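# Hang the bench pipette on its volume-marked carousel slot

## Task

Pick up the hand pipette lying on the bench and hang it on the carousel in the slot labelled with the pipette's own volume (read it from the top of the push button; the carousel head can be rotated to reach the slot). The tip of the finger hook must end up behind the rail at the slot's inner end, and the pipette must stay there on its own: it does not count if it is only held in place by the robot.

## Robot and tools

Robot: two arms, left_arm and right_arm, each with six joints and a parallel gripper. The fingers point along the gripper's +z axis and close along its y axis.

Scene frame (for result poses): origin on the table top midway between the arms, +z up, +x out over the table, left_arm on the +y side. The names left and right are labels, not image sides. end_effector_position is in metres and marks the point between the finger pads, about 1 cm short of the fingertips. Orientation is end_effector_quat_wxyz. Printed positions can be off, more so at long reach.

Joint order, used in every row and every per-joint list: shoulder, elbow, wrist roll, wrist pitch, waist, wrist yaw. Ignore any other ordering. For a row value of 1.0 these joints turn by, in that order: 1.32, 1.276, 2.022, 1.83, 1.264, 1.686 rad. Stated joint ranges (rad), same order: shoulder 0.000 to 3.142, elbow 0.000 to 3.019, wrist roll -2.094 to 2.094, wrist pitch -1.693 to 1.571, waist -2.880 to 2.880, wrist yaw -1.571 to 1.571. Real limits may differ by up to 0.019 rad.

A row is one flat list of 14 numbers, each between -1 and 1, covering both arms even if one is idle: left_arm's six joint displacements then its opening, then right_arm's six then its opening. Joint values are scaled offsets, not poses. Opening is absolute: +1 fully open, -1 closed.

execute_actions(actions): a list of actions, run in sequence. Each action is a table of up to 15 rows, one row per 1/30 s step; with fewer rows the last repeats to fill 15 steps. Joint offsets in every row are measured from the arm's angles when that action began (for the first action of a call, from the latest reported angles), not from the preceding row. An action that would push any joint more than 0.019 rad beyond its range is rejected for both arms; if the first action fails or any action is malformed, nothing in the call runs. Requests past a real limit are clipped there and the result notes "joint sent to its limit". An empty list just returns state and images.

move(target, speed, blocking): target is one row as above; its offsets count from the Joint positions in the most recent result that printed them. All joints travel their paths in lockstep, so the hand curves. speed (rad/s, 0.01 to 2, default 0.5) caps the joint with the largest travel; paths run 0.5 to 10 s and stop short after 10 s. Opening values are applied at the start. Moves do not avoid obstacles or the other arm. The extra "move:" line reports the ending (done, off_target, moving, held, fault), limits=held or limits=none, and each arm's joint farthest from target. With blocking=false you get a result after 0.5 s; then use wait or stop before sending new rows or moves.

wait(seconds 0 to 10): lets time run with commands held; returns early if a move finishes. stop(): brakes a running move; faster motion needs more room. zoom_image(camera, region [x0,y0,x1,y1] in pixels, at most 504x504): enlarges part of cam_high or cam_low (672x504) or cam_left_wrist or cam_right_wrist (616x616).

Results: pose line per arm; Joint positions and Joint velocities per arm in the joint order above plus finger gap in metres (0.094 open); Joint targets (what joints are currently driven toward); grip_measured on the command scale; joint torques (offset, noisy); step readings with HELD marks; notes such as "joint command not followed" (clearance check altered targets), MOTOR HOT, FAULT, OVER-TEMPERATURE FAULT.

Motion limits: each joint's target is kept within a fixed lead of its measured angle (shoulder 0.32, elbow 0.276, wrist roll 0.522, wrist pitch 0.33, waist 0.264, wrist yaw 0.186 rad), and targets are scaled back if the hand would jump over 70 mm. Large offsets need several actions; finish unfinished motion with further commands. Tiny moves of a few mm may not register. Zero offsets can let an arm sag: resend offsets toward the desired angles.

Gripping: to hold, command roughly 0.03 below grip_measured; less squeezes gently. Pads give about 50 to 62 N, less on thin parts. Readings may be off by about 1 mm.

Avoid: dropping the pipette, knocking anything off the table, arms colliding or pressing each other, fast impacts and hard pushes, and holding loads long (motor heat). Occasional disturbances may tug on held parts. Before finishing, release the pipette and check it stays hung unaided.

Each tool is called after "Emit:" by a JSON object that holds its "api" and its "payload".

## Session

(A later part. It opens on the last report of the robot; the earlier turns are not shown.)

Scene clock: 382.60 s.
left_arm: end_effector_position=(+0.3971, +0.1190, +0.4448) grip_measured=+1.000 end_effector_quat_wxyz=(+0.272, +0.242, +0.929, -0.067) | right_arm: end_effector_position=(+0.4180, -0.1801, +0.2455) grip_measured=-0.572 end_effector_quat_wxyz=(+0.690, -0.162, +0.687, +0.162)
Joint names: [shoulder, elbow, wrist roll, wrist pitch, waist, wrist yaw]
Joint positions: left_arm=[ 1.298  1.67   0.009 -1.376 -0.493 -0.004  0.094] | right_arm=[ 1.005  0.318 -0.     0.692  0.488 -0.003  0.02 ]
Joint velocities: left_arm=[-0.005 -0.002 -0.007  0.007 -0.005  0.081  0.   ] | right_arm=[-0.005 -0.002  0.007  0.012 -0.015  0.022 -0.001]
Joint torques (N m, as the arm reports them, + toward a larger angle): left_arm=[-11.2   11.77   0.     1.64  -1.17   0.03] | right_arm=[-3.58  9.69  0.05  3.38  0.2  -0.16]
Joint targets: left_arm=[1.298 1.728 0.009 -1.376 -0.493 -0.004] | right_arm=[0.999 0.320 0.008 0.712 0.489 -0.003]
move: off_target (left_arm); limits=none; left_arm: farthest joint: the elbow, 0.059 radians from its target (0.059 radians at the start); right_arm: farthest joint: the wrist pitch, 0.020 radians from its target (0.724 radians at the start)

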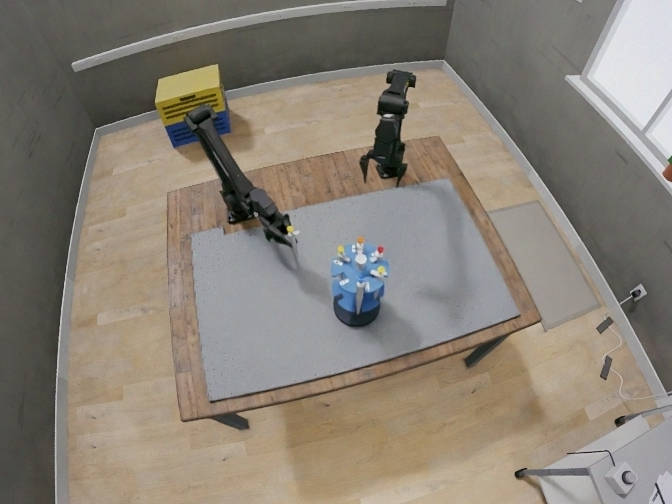

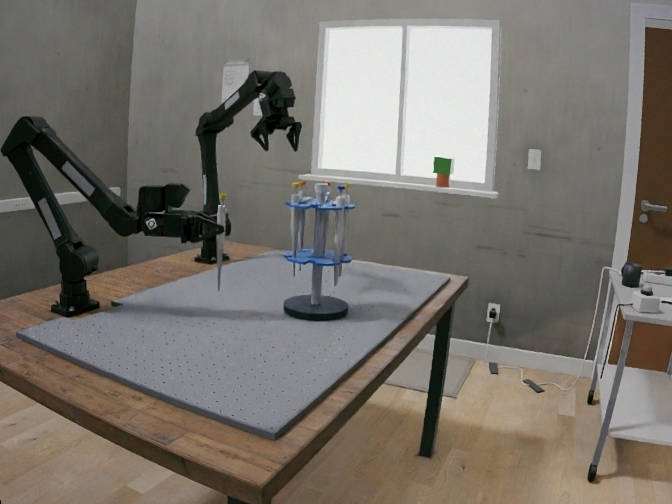

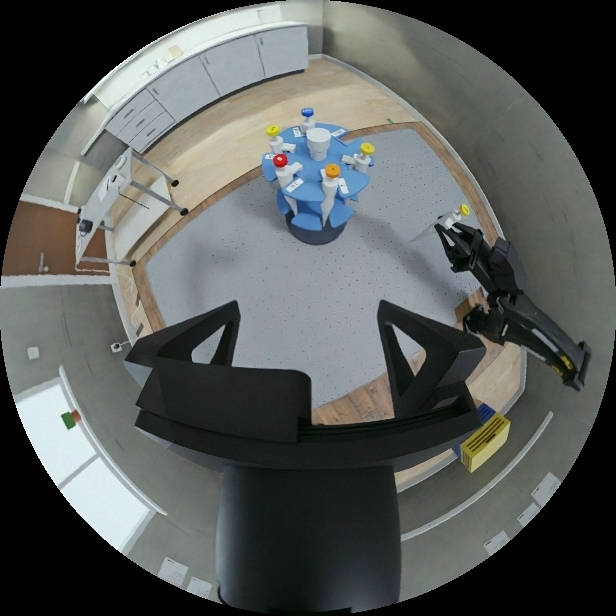

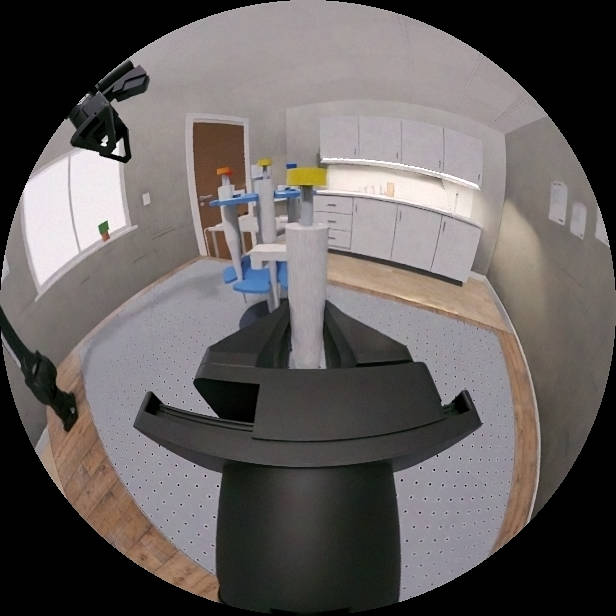

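Emit:
{"api": "move", "payload": {"target": [0.11,-0.125,-0.004,-0.142,-0.346,0,0.0, 0,-0.086,0,0.068,0.388,0,-0.605], "speed": 0.5}}

Scene clock: 414.27 s.
left_arm: end_effector_position=(+0.2320, +0.0011, +0.2950) grip_measured=+0.003 end_effector_quat_wxyz=(+0.007, +0.459, +0.888, -0.002) | right_arm: end_effector_position=(+0.2707, -0.0487, +0.2136) grip_measured=-0.572 end_effector_quat_wxyz=(+0.628, -0.324, +0.629, +0.324)
Joint names: [shoulder, elbow, wrist roll, wrist pitch, waist, wrist yaw]
Joint positions: left_arm=[ 1.444  1.512  0.009 -1.624 -0.936 -0.004  0.047] | right_arm=[ 1.005  0.21   0.     0.795  0.977 -0.002  0.02 ]
Joint velocities: left_arm=[ 0.005 -0.007 -0.007 -0.012  0.005  0.066 -0.001] | right_arm=[ 0.005 -0.007 -0.051  0.012 -0.005 -0.037  0.   ]
Joint torques (N m, as the arm reports them, + toward a larger angle): left_arm=[-13.83   6.94  -0.07   0.    -0.42   0.03] | right_arm=[-2.23  8.63 -0.04  3.41  0.28 -0.14]
Joint targets: left_arm=[1.443 1.510 0.001 -1.636 -0.930 -0.004] | right_arm=[1.005 0.209 -0.000 0.816 0.978 -0.002]
move: off_target (right_arm); limits=none; left_arm: farthest joint: the wrist pitch, 0.012 radians from its target (0.260 radians at the start); right_arm: farthest joint: the wrist pitch, 0.021 radians from its target (0.125 radians at the start)

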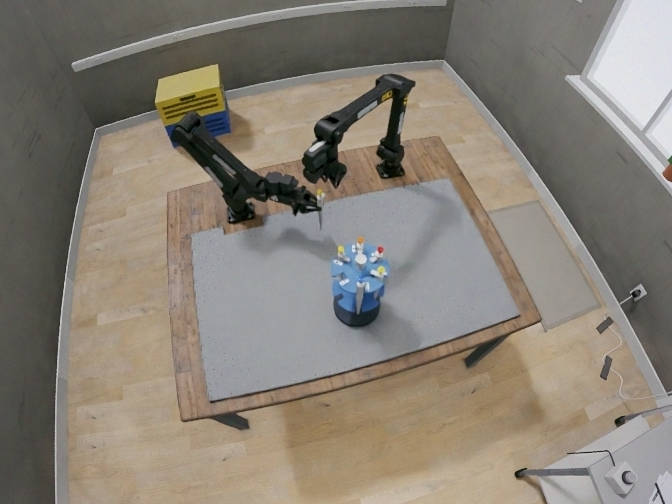

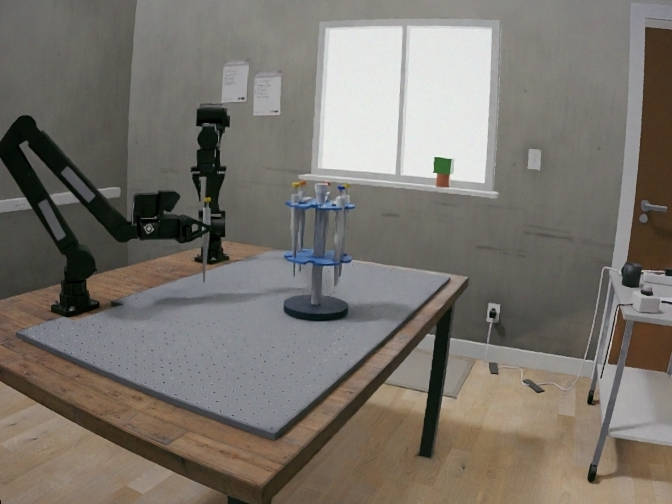

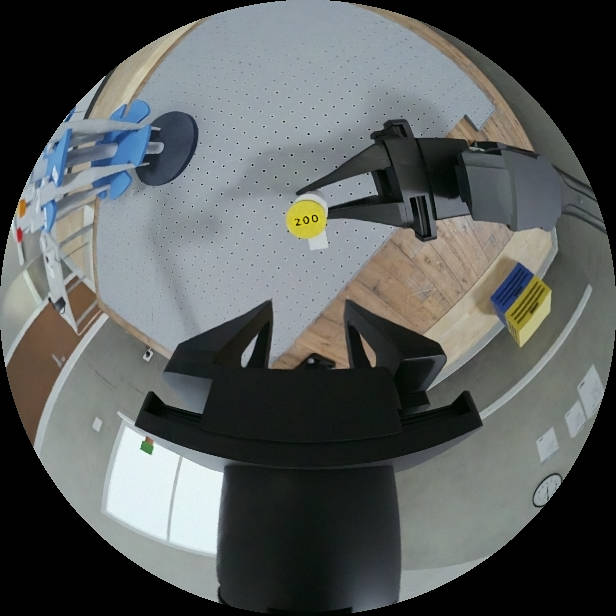

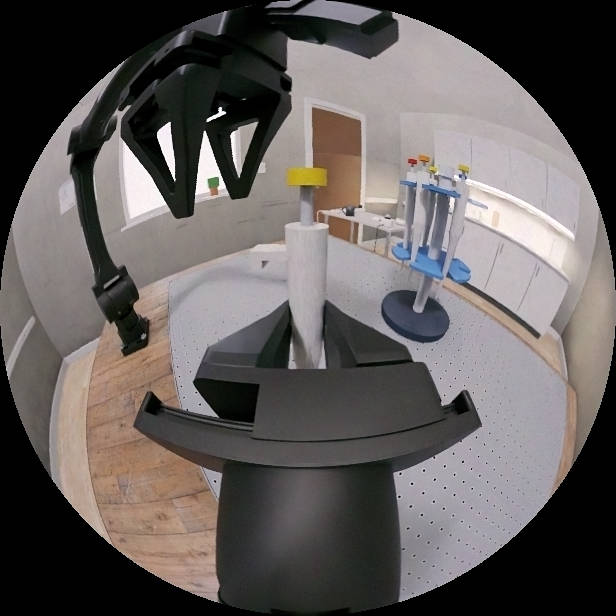

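Emit:
{"api": "move", "payload": {"target": [0.105,0.166,0,-0.022,0,0,0.0, 0,0,0,0.011,0,0,-0.605], "speed": 0.2}}

Scene clock: 434.50 s.
left_arm: end_effector_position=(+0.2598, -0.0374, +0.2963) grip_measured=+0.003 end_effector_quat_wxyz=(+0.003, +0.459, +0.888, +0.000) | right_arm: end_effector_position=(+0.2707, -0.0487, +0.2136) grip_measured=-0.572 end_effector_quat_wxyz=(+0.628, -0.324, +0.629, +0.324)
Joint names: [shoulder, elbow, wrist roll, wrist pitch, waist, wrist yaw]
Joint positions: left_arm=[ 1.577  1.664  0.009 -1.653 -0.936 -0.004  0.047] | right_arm=[ 1.005  0.21   0.     0.795  0.977 -0.002  0.02 ]
Joint velocities: left_arm=[-0.024  0.002  0.095  0.002 -0.015 -0.022  0.   ] | right_arm=[-0.005 -0.007  0.066 -0.002 -0.005 -0.037 -0.002]
Joint torques (N m, as the arm reports them, + toward a larger angle): left_arm=[-15.37  11.57   0.     0.05  -1.17   0.03] | right_arm=[-2.22  8.68 -0.02  3.39  0.19 -0.14]
Joint targets: left_arm=[1.582 1.724 0.009 -1.664 -0.936 -0.004] | right_arm=[1.005 0.210 0.000 0.816 0.977 -0.002]
move: off_target (left_arm); limits=none; left_arm: farthest joint: the elbow, 0.060 radians from its target (0.211 radians at the start); right_arm: farthest joint: the wrist pitch, 0.020 radians from its target (0.020 radians at the start)

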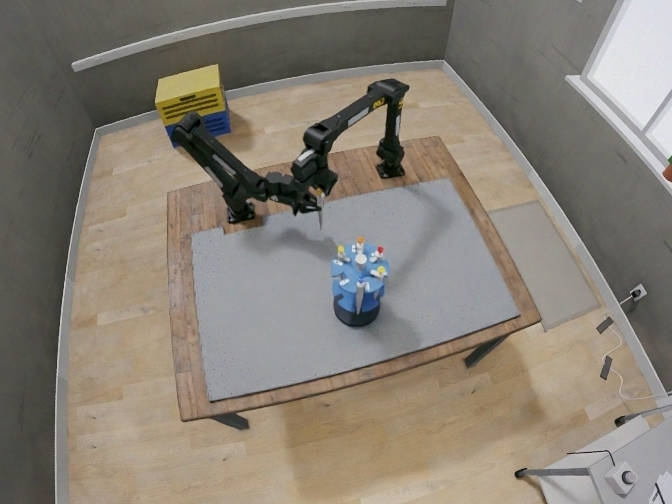

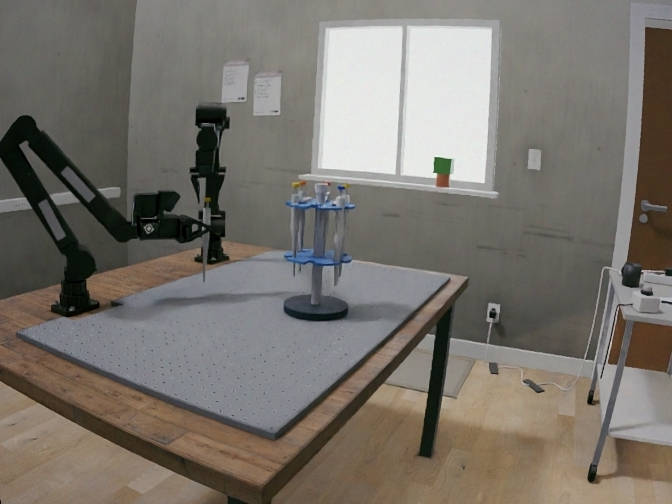

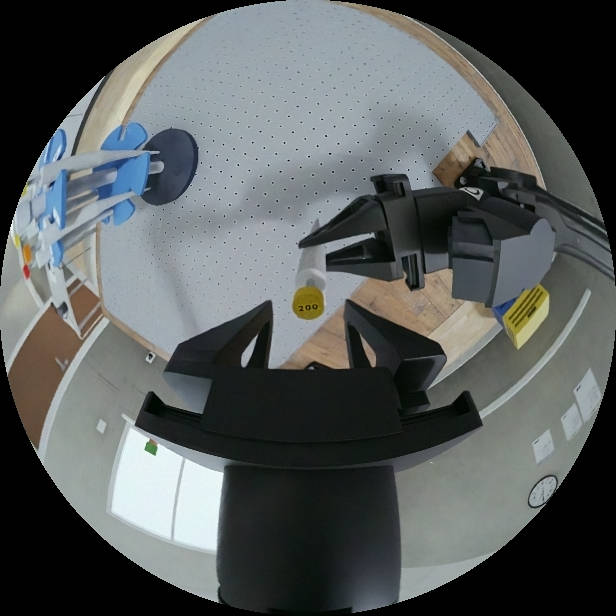

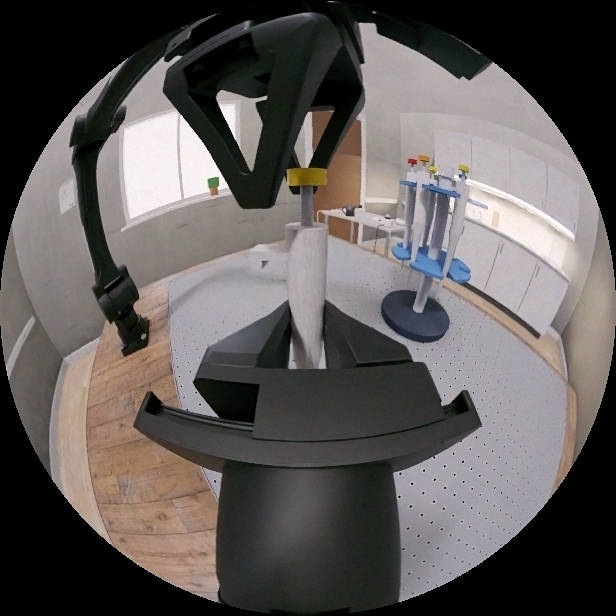

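Emit:
{"api": "move", "payload": {"target": [0.035,0.086,0,-0.01,0,0,0.0, 0,0,0,0.011,0,0,-0.605], "speed": 0.15}}

Scene clock: 443.50 s.
left_arm: end_effector_position=(+0.2690, -0.0502, +0.2976) grip_measured=+0.003 end_effector_quat_wxyz=(+0.005, +0.459, +0.888, -0.001) | right_arm: end_effector_position=(+0.2707, -0.0487, +0.2136) grip_measured=-0.572 end_effector_quat_wxyz=(+0.628, -0.324, +0.629, +0.324)
Joint names: [shoulder, elbow, wrist roll, wrist pitch, waist, wrist yaw]
Joint positions: left_arm=[ 1.616  1.715  0.009 -1.659 -0.936 -0.004  0.047] | right_arm=[ 1.005  0.21   0.     0.795  0.977 -0.002  0.02 ]
Joint velocities: left_arm=[-0.015 -0.012  0.022 -0.007 -0.015  0.022  0.   ] | right_arm=[-0.005 -0.022  0.081 -0.002 -0.005 -0.037 -0.001]
Joint torques (N m, as the arm reports them, + toward a larger angle): left_arm=[-15.67  11.45   0.    -0.07  -1.26   0.03] | right_arm=[-2.24  8.72 -0.03  3.44 -0.1  -0.14]
Joint targets: left_arm=[1.623 1.774 0.009 -1.672 -0.936 -0.004] | right_arm=[1.005 0.210 0.000 0.816 0.977 -0.002]
move: off_target (left_arm); limits=none; left_arm: farthest joint: the elbow, 0.059 radians from its target (0.110 radians at the start); right_arm: farthest joint: the wrist pitch, 0.020 radians from its target (0.020 radians at the start)

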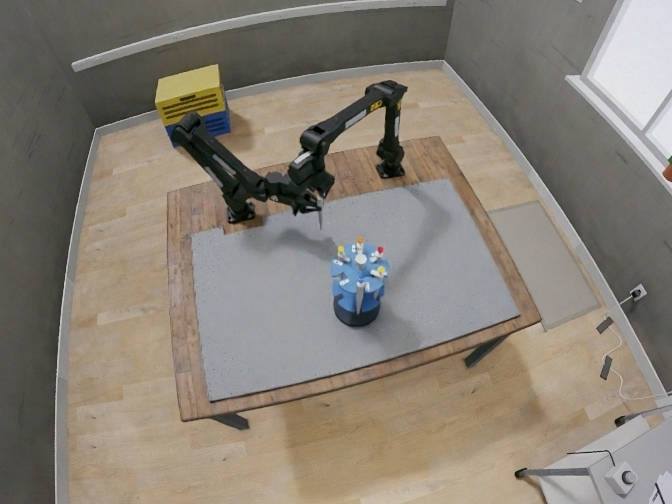

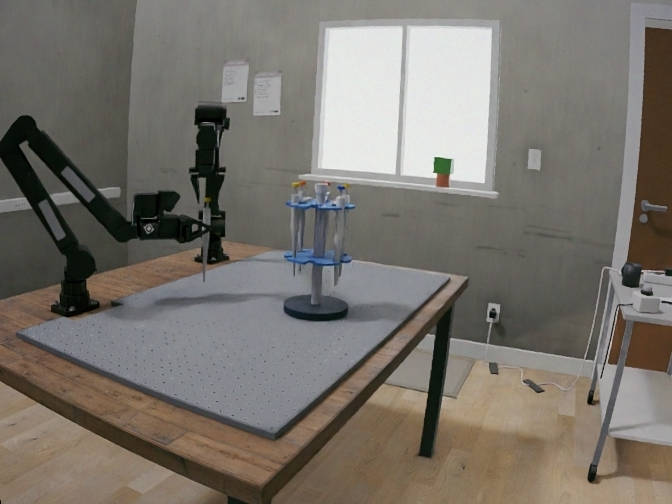

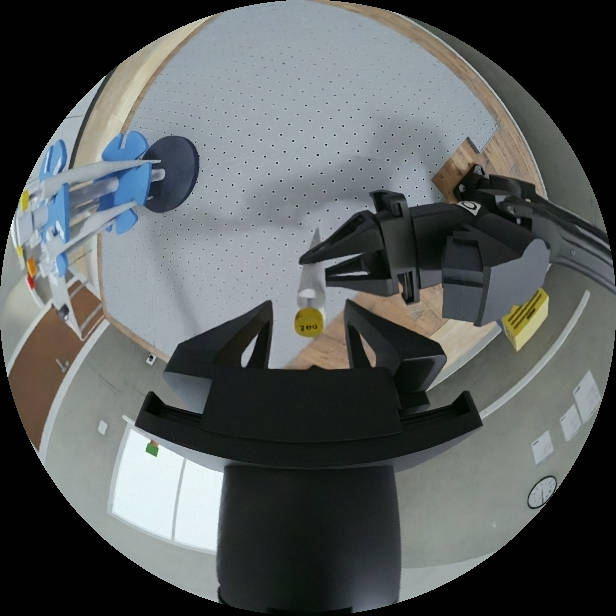

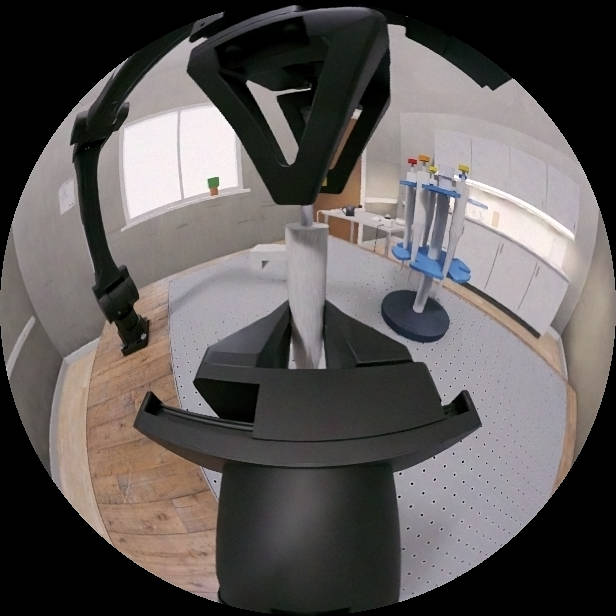

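Emit:
{"api": "move", "payload": {"target": [0.005,0.046,0,-0.007,0,0,-0.56, 0,0,0,0.011,0,0,-0.605]}}

Scene clock: 450.73 s.
left_arm: end_effector_position=(+0.2690, -0.0502, +0.2976) grip_measured=-0.557 end_effector_quat_wxyz=(+0.005, +0.459, +0.888, -0.001) | right_arm: end_effector_position=(+0.2707, -0.0487, +0.2136) grip_measured=-0.572 end_effector_quat_wxyz=(+0.628, -0.324, +0.629, +0.324)
Joint names: [shoulder, elbow, wrist roll, wrist pitch, waist, wrist yaw]
Joint positions: left_arm=[ 1.616  1.715  0.009 -1.659 -0.936 -0.004  0.021] | right_arm=[ 1.005  0.21   0.     0.795  0.977 -0.002  0.02 ]
Joint velocities: left_arm=[-0.015 -0.012 -0.007 -0.017 -0.015 -0.022 -0.001] | right_arm=[-0.005  0.007 -0.007 -0.002 -0.015 -0.007 -0.001]
Joint torques (N m, as the arm reports them, + toward a larger angle): left_arm=[-15.71  11.41   0.    -0.1   -1.22   0.04] | right_arm=[-2.31  8.68 -0.03  3.44  0.05 -0.13]
Joint targets: left_arm=[1.622 1.773 0.009 -1.672 -0.936 -0.004] | right_arm=[1.005 0.210 0.000 0.816 0.977 -0.002]
move: off_target (left_arm); limits=none; left_arm: farthest joint: the elbow, 0.059 radians from its target (0.059 radians at the start); right_arm: farthest joint: the wrist pitch, 0.020 radians from its target (0.020 radians at the start)

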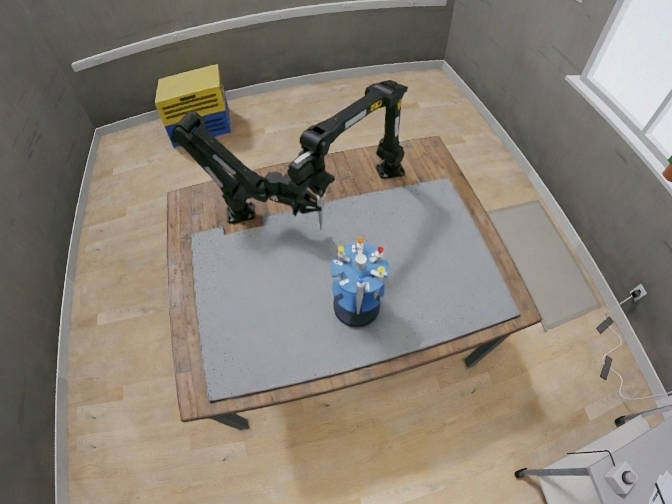

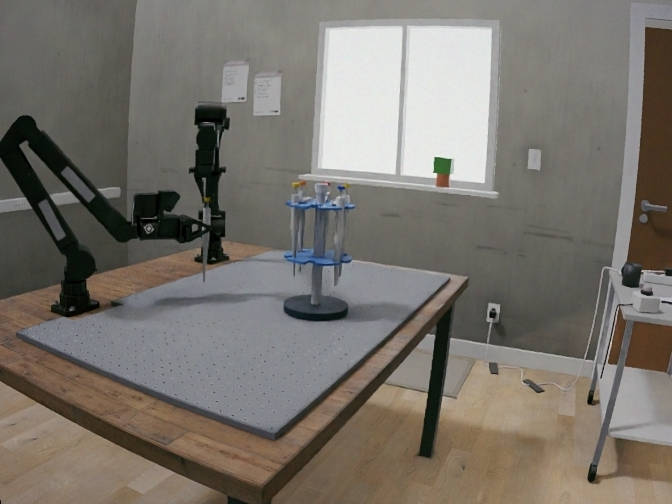

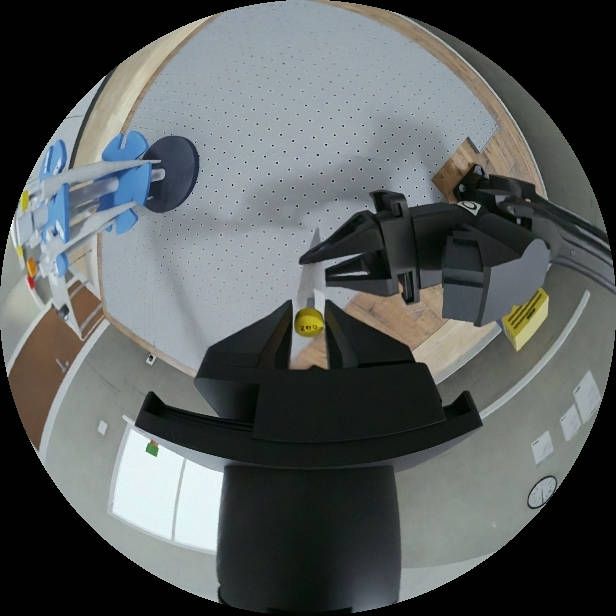

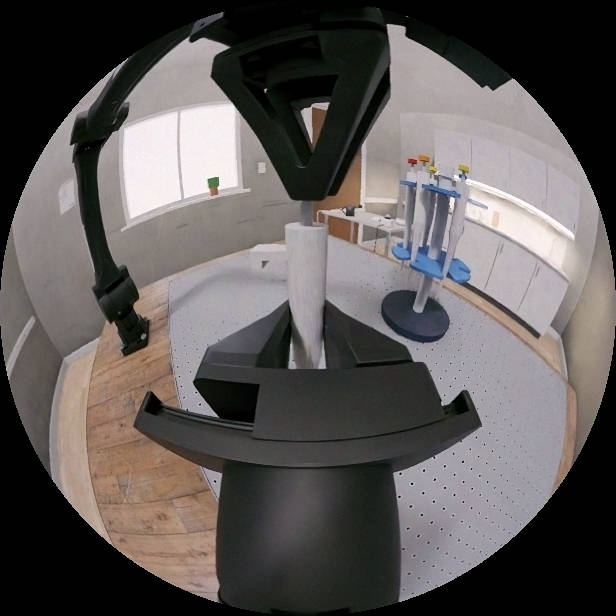

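Well centred.

Emit:
{"api": "move", "payload": {"target": [0.005,0.046,0,-0.007,0,0,-0.66, 0,0,0,0.011,0,0,-0.605]}}

Scene clock: 457.33 s.
left_arm: end_effector_position=(+0.2689, -0.0501, +0.2976) grip_measured=-0.645 end_effector_quat_wxyz=(+0.005, +0.459, +0.888, -0.001) | right_arm: end_effector_position=(+0.2707, -0.0487, +0.2136) grip_measured=-0.572 end_effector_quat_wxyz=(+0.628, -0.324, +0.629, +0.324)
Joint names: [shoulder, elbow, wrist roll, wrist pitch, waist, wrist yaw]
Joint positions: left_arm=[ 1.616  1.715  0.009 -1.66  -0.936 -0.004  0.017] | right_arm=[ 1.005  0.21   0.     0.795  0.977 -0.002  0.02 ]
Joint velocities: left_arm=[ 0.005  0.007  0.037  0.002  0.015 -0.007 -0.   ] | right_arm=[ 0.005 -0.007 -0.007  0.002 -0.005  0.037  0.   ]
Joint torques (N m, as the arm reports them, + toward a larger angle): left_arm=[-15.73  11.41   0.    -0.08  -1.25   0.03] | right_arm=[-2.23  8.72 -0.03  3.42 -0.01 -0.14]
Joint targets: left_arm=[1.622 1.773 0.009 -1.672 -0.936 -0.004] | right_arm=[1.005 0.210 0.000 0.816 0.977 -0.002]
move: off_target (left_arm); limits=none; left_arm: farthest joint: the elbow, 0.059 radians from its target (0.059 radians at the start); right_arm: farthest joint: the wrist pitch, 0.020 radians from its target (0.020 radians at the start)

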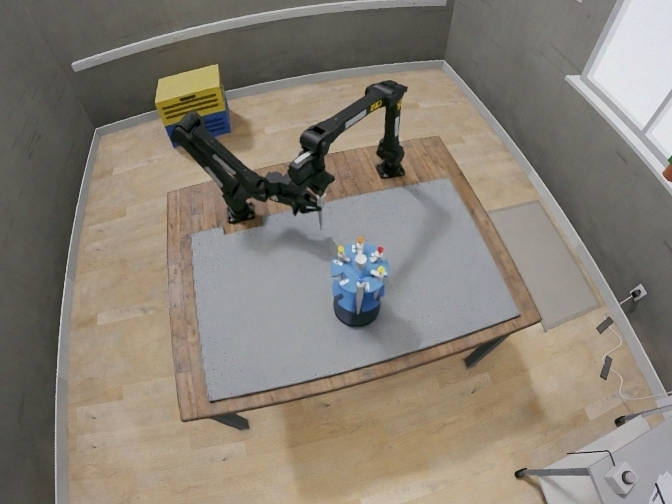

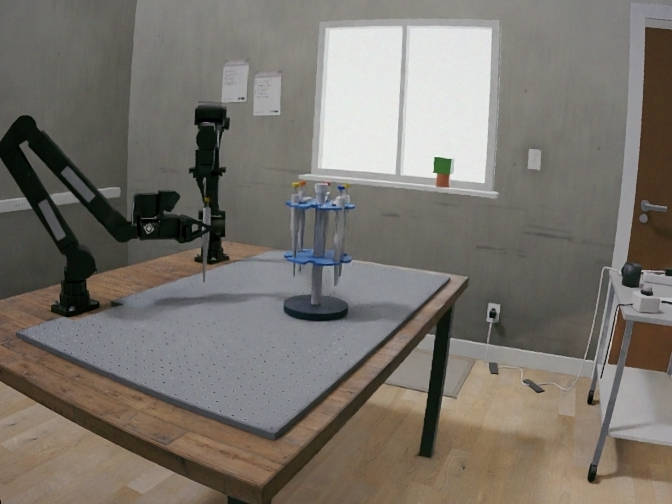

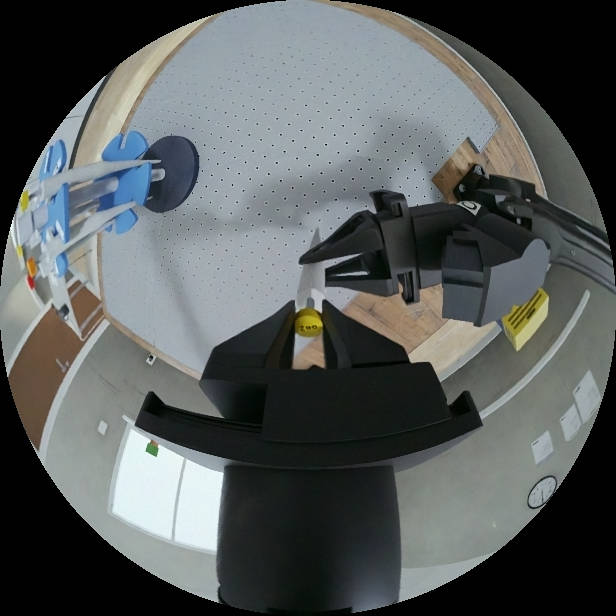

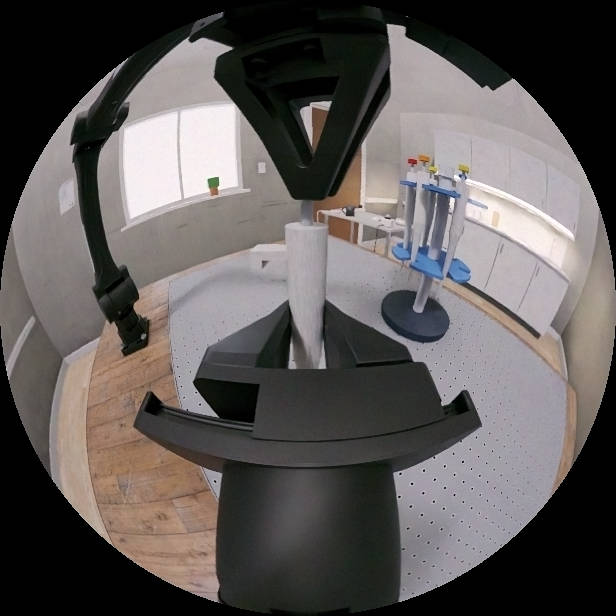

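Emit:
{"api": "move", "payload": {"target": [0.005,0.046,0,-0.007,0,0,-0.68, 0,0,0,0.011,0,0,-0.605]}}

Emit:
{"api": "move", "payload": {"target": [0.005,0.046,0,-0.007,0,0,-0.68, 0,0,0,0.011,0,0,-0.2]}}

Emit:
{"api": "move", "payload": {"target": [0.005,0.046,0.78,-0.007,0,0,-0.68, 0.064,-0.016,0,0.066,0,0,-0.2], "speed": 0.8}}

Scene clock: 477.27 s.
left_arm: end_effector_position=(+0.2689, -0.0501, +0.2976) grip_measured=-0.657 end_effector_quat_wxyz=(+0.005, +0.459, +0.888, -0.001) | right_arm: end_effector_position=(+0.2707, -0.0487, +0.2136) grip_measured=-0.572 end_effector_quat_wxyz=(+0.628, -0.324, +0.629, +0.324)
Joint names: [shoulder, elbow, wrist roll, wrist pitch, waist, wrist yaw]
Joint positions: left_arm=[ 1.616  1.715  0.009 -1.66  -0.936 -0.004  0.016] | right_arm=[ 1.005  0.21   0.     0.795  0.977 -0.002  0.02 ]
Joint velocities: left_arm=[-0.005 -0.002  0.022 -0.012 -0.015  0.007  0.   ] | right_arm=[ 0.005 -0.002 -0.022 -0.002 -0.005  0.022 -0.001]
Joint torques (N m, as the arm reports them, + toward a larger angle): left_arm=[-15.65  11.41   0.    -0.08  -1.24   0.03] | right_arm=[-2.22  8.71 -0.03  3.41 -0.04 -0.14]
Joint targets: left_arm=[1.622 1.773 0.009 -1.673 -0.936 -0.004] | right_arm=[1.005 0.210 0.000 0.816 0.977 -0.002]
move: off_target (left_arm); limits=none; left_arm: farthest joint: the elbow, 0.059 radians from its target (0.059 radians at the start); right_arm: farthest joint: the wrist pitch, 0.020 radians from its target (0.020 radians at the start)

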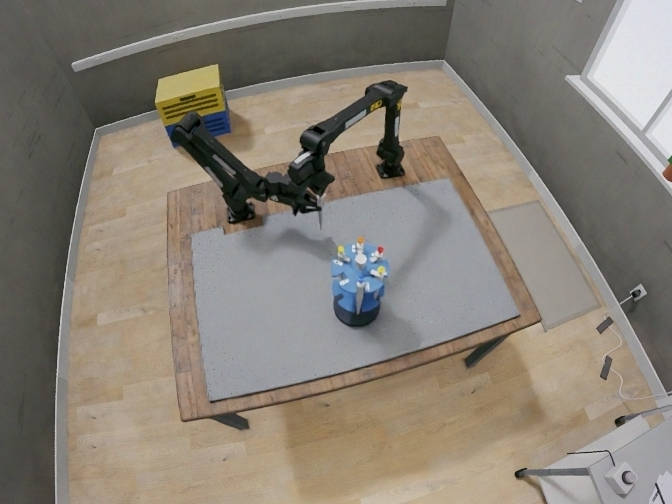

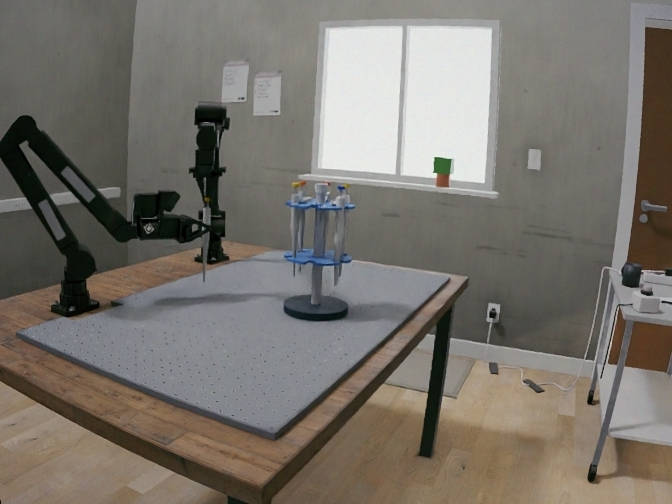

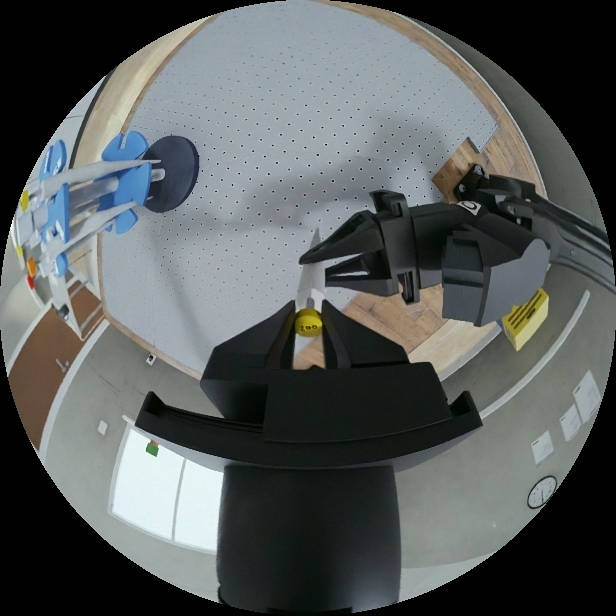

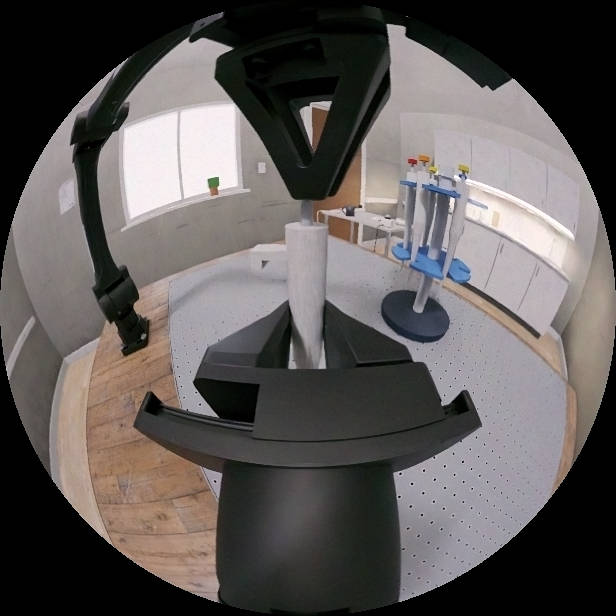

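Scene clock: 477.97 s.
left_arm: end_effector_position=(+0.2690, -0.0502, +0.2972) grip_measured=-0.657 end_effector_quat_wxyz=(+0.005, +0.459, +0.888, -0.000) | right_arm: end_effector_position=(+0.2707, -0.0487, +0.2147) grip_measured=-0.202 end_effector_quat_wxyz=(+0.630, -0.323, +0.627, +0.325)
Joint names: [shoulder, elbow, wrist roll, wrist pitch, waist, wrist yaw]
Joint positions: left_arm=[ 1.617  1.715  0.009 -1.66  -0.936 -0.004  0.016] | right_arm=[ 1.005  0.21   0.     0.8    0.977 -0.002  0.037]
Joint velocities: left_arm=[ 0.005  0.002  0.037 -0.002  0.005  0.022 -0.   ] | right_arm=[-0.015 -0.002  0.022 -0.002  0.005 -0.081  0.   ]
Joint torques (N m, as the arm reports them, + toward a larger angle): left_arm=[-15.77  11.42  -0.01  -0.1   -1.34   0.03] | right_arm=[-2.3   8.72 -0.02  3.18 -0.11 -0.15]
Joint targets: left_arm=[1.622 1.773 0.009 -1.673 -0.936 -0.004] | right_arm=[1.005 0.210 0.000 0.815 0.977 -0.002]
move: off_target (left_arm); limits=none; left_arm: farthest joint: the elbow, 0.059 radians from its target (0.059 radians at the start); right_arm: farthest joint: the wrist pitch, 0.015 radians from its target (0.020 radians at the start)

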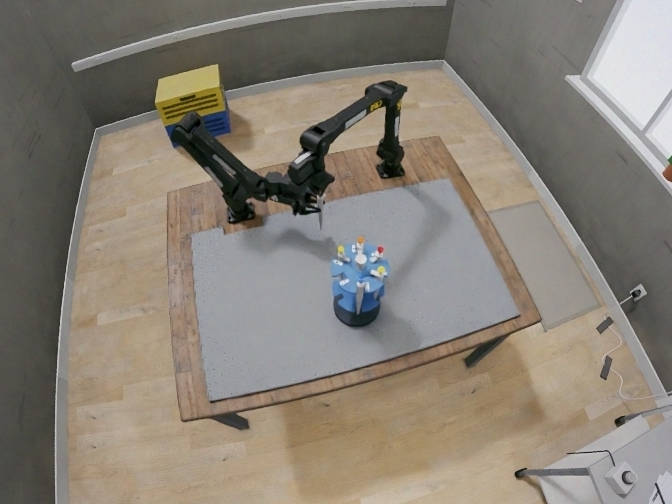

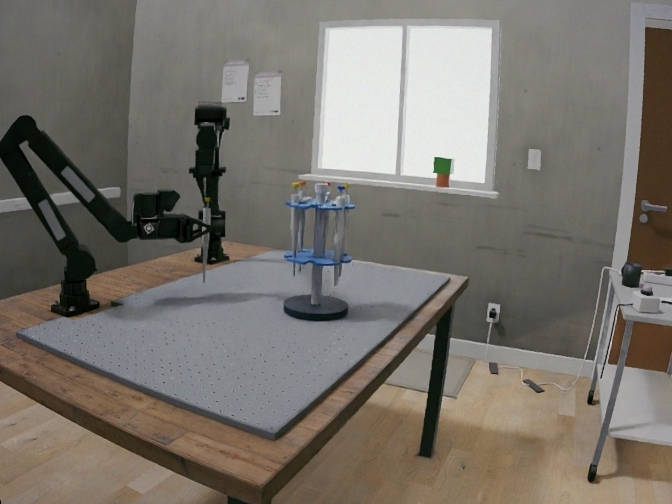

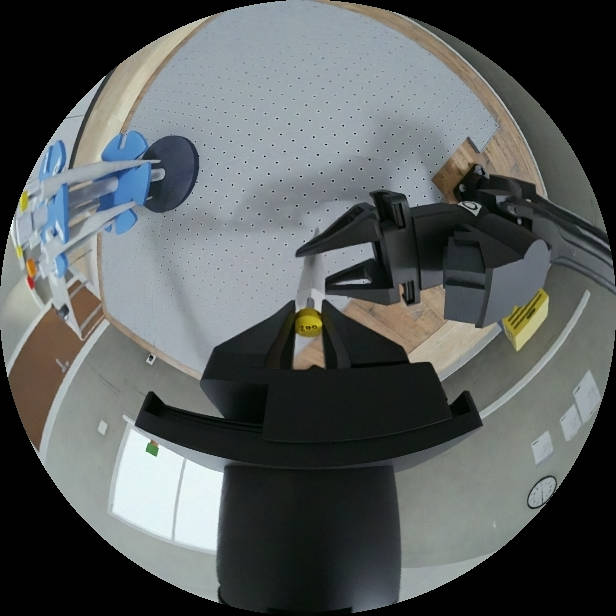

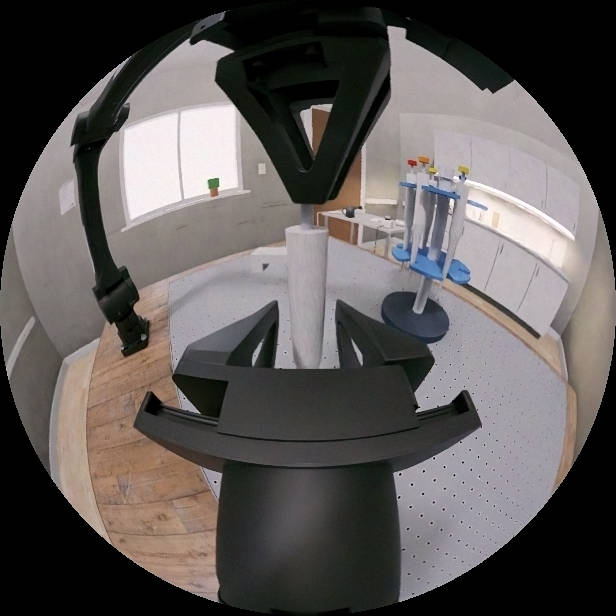

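Scene clock: 480.80 s.
left_arm: end_effector_position=(+0.2691, -0.0503, +0.2969) grip_measured=-0.657 end_effector_quat_wxyz=(+0.003, +0.952, +0.305, +0.003) | right_arm: end_effector_position=(+0.2718, -0.0472, +0.2051) grip_measured=-0.202 end_effector_quat_wxyz=(+0.634, -0.321, +0.623, +0.327)
Joint names: [shoulder, elbow, wrist roll, wrist pitch, waist, wrist yaw]
Joint positions: left_arm=[ 1.617  1.715  1.577 -1.66  -0.936 -0.004  0.016] | right_arm=[ 1.083  0.196  0.     0.905  0.977 -0.002  0.037]
Joint velocities: left_arm=[-0.005 -0.007  0.007  0.002 -0.005  0.007 -0.   ] | right_arm=[-0.005  0.007 -0.022  0.002  0.005 -0.022 -0.001]
Joint torques (N m, as the arm reports them, + toward a larger angle): left_arm=[-15.74  11.34   0.05  -0.21  -1.17   0.13] | right_arm=[-1.98  7.43 -0.03  3.17  0.11 -0.14]
Joint targets: left_arm=[1.623 1.773 1.586 -1.673 -0.936 -0.004] | right_arm=[1.090 0.189 0.000 0.921 0.977 -0.002]
move: off_target (left_arm); limits=none; left_arm: farthest joint: the elbow, 0.059 radians from its target (0.059 radians at the start); right_arm: farthest joint: the wrist pitch, 0.015 radians from its target (0.121 radians at the start)

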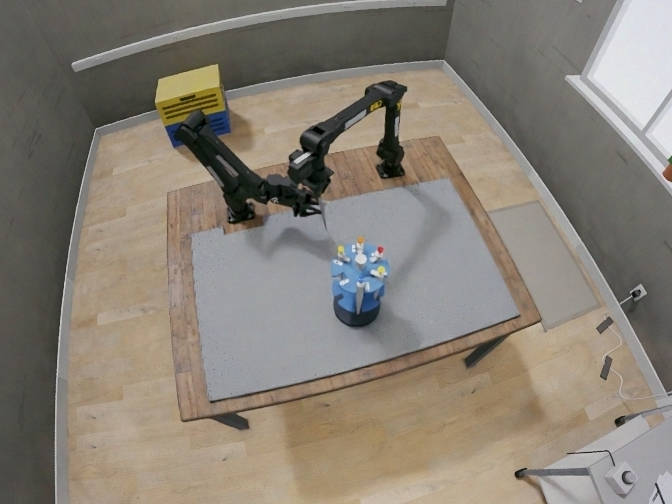

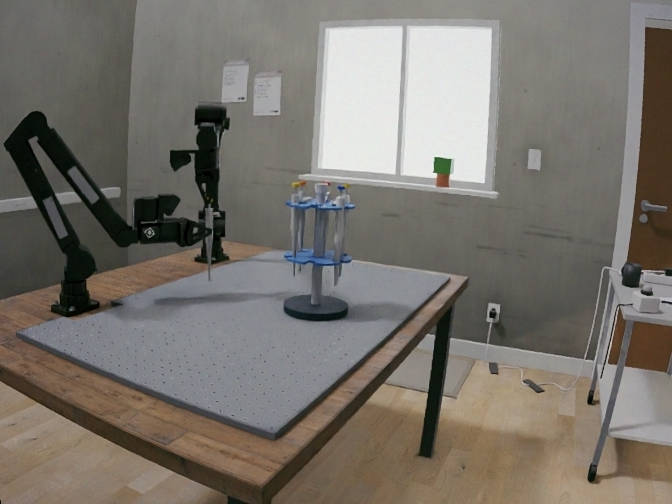

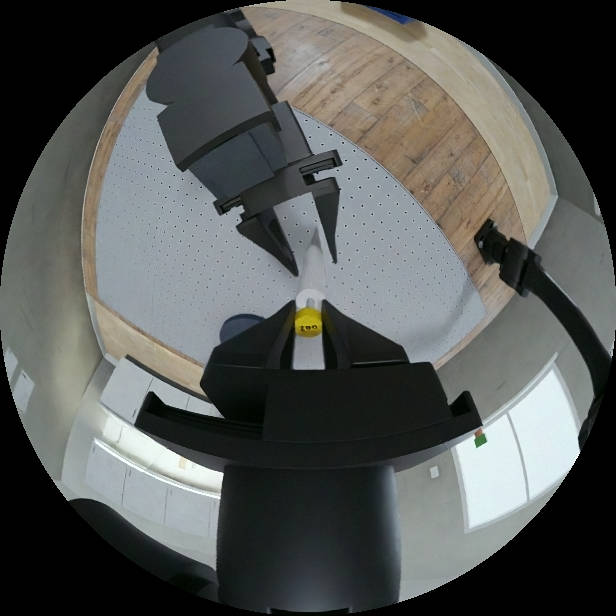

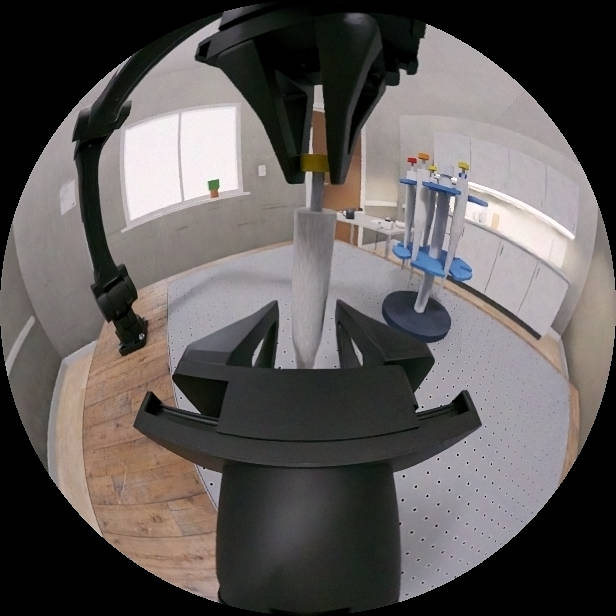

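Emit:
{"api": "zoom_image", "payload": {"camera": "cam_low", "region": [130, 170, 260, 300]}}

Emit:
{"api": "zoom_image", "payload": {"camera": "cam_left_wrist", "region": [240, 210, 380, 350]}}

Region (130, 170, 260, 300) of cam_low's 672x504 image, scaled by 3.877, with more detail than that image has.

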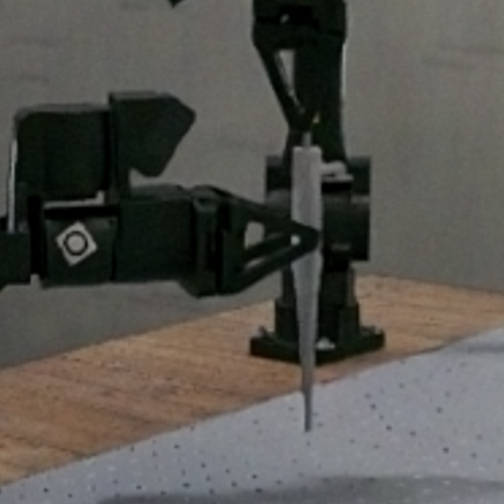

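Region (240, 210, 380, 350) of cam_left_wrist's 616x616 image, scaled by 3.600, with more detail than that image has.

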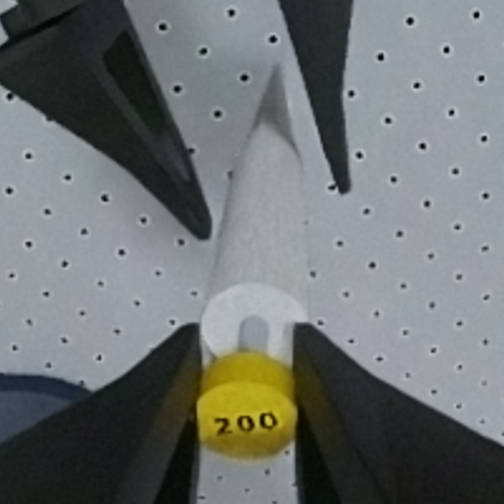

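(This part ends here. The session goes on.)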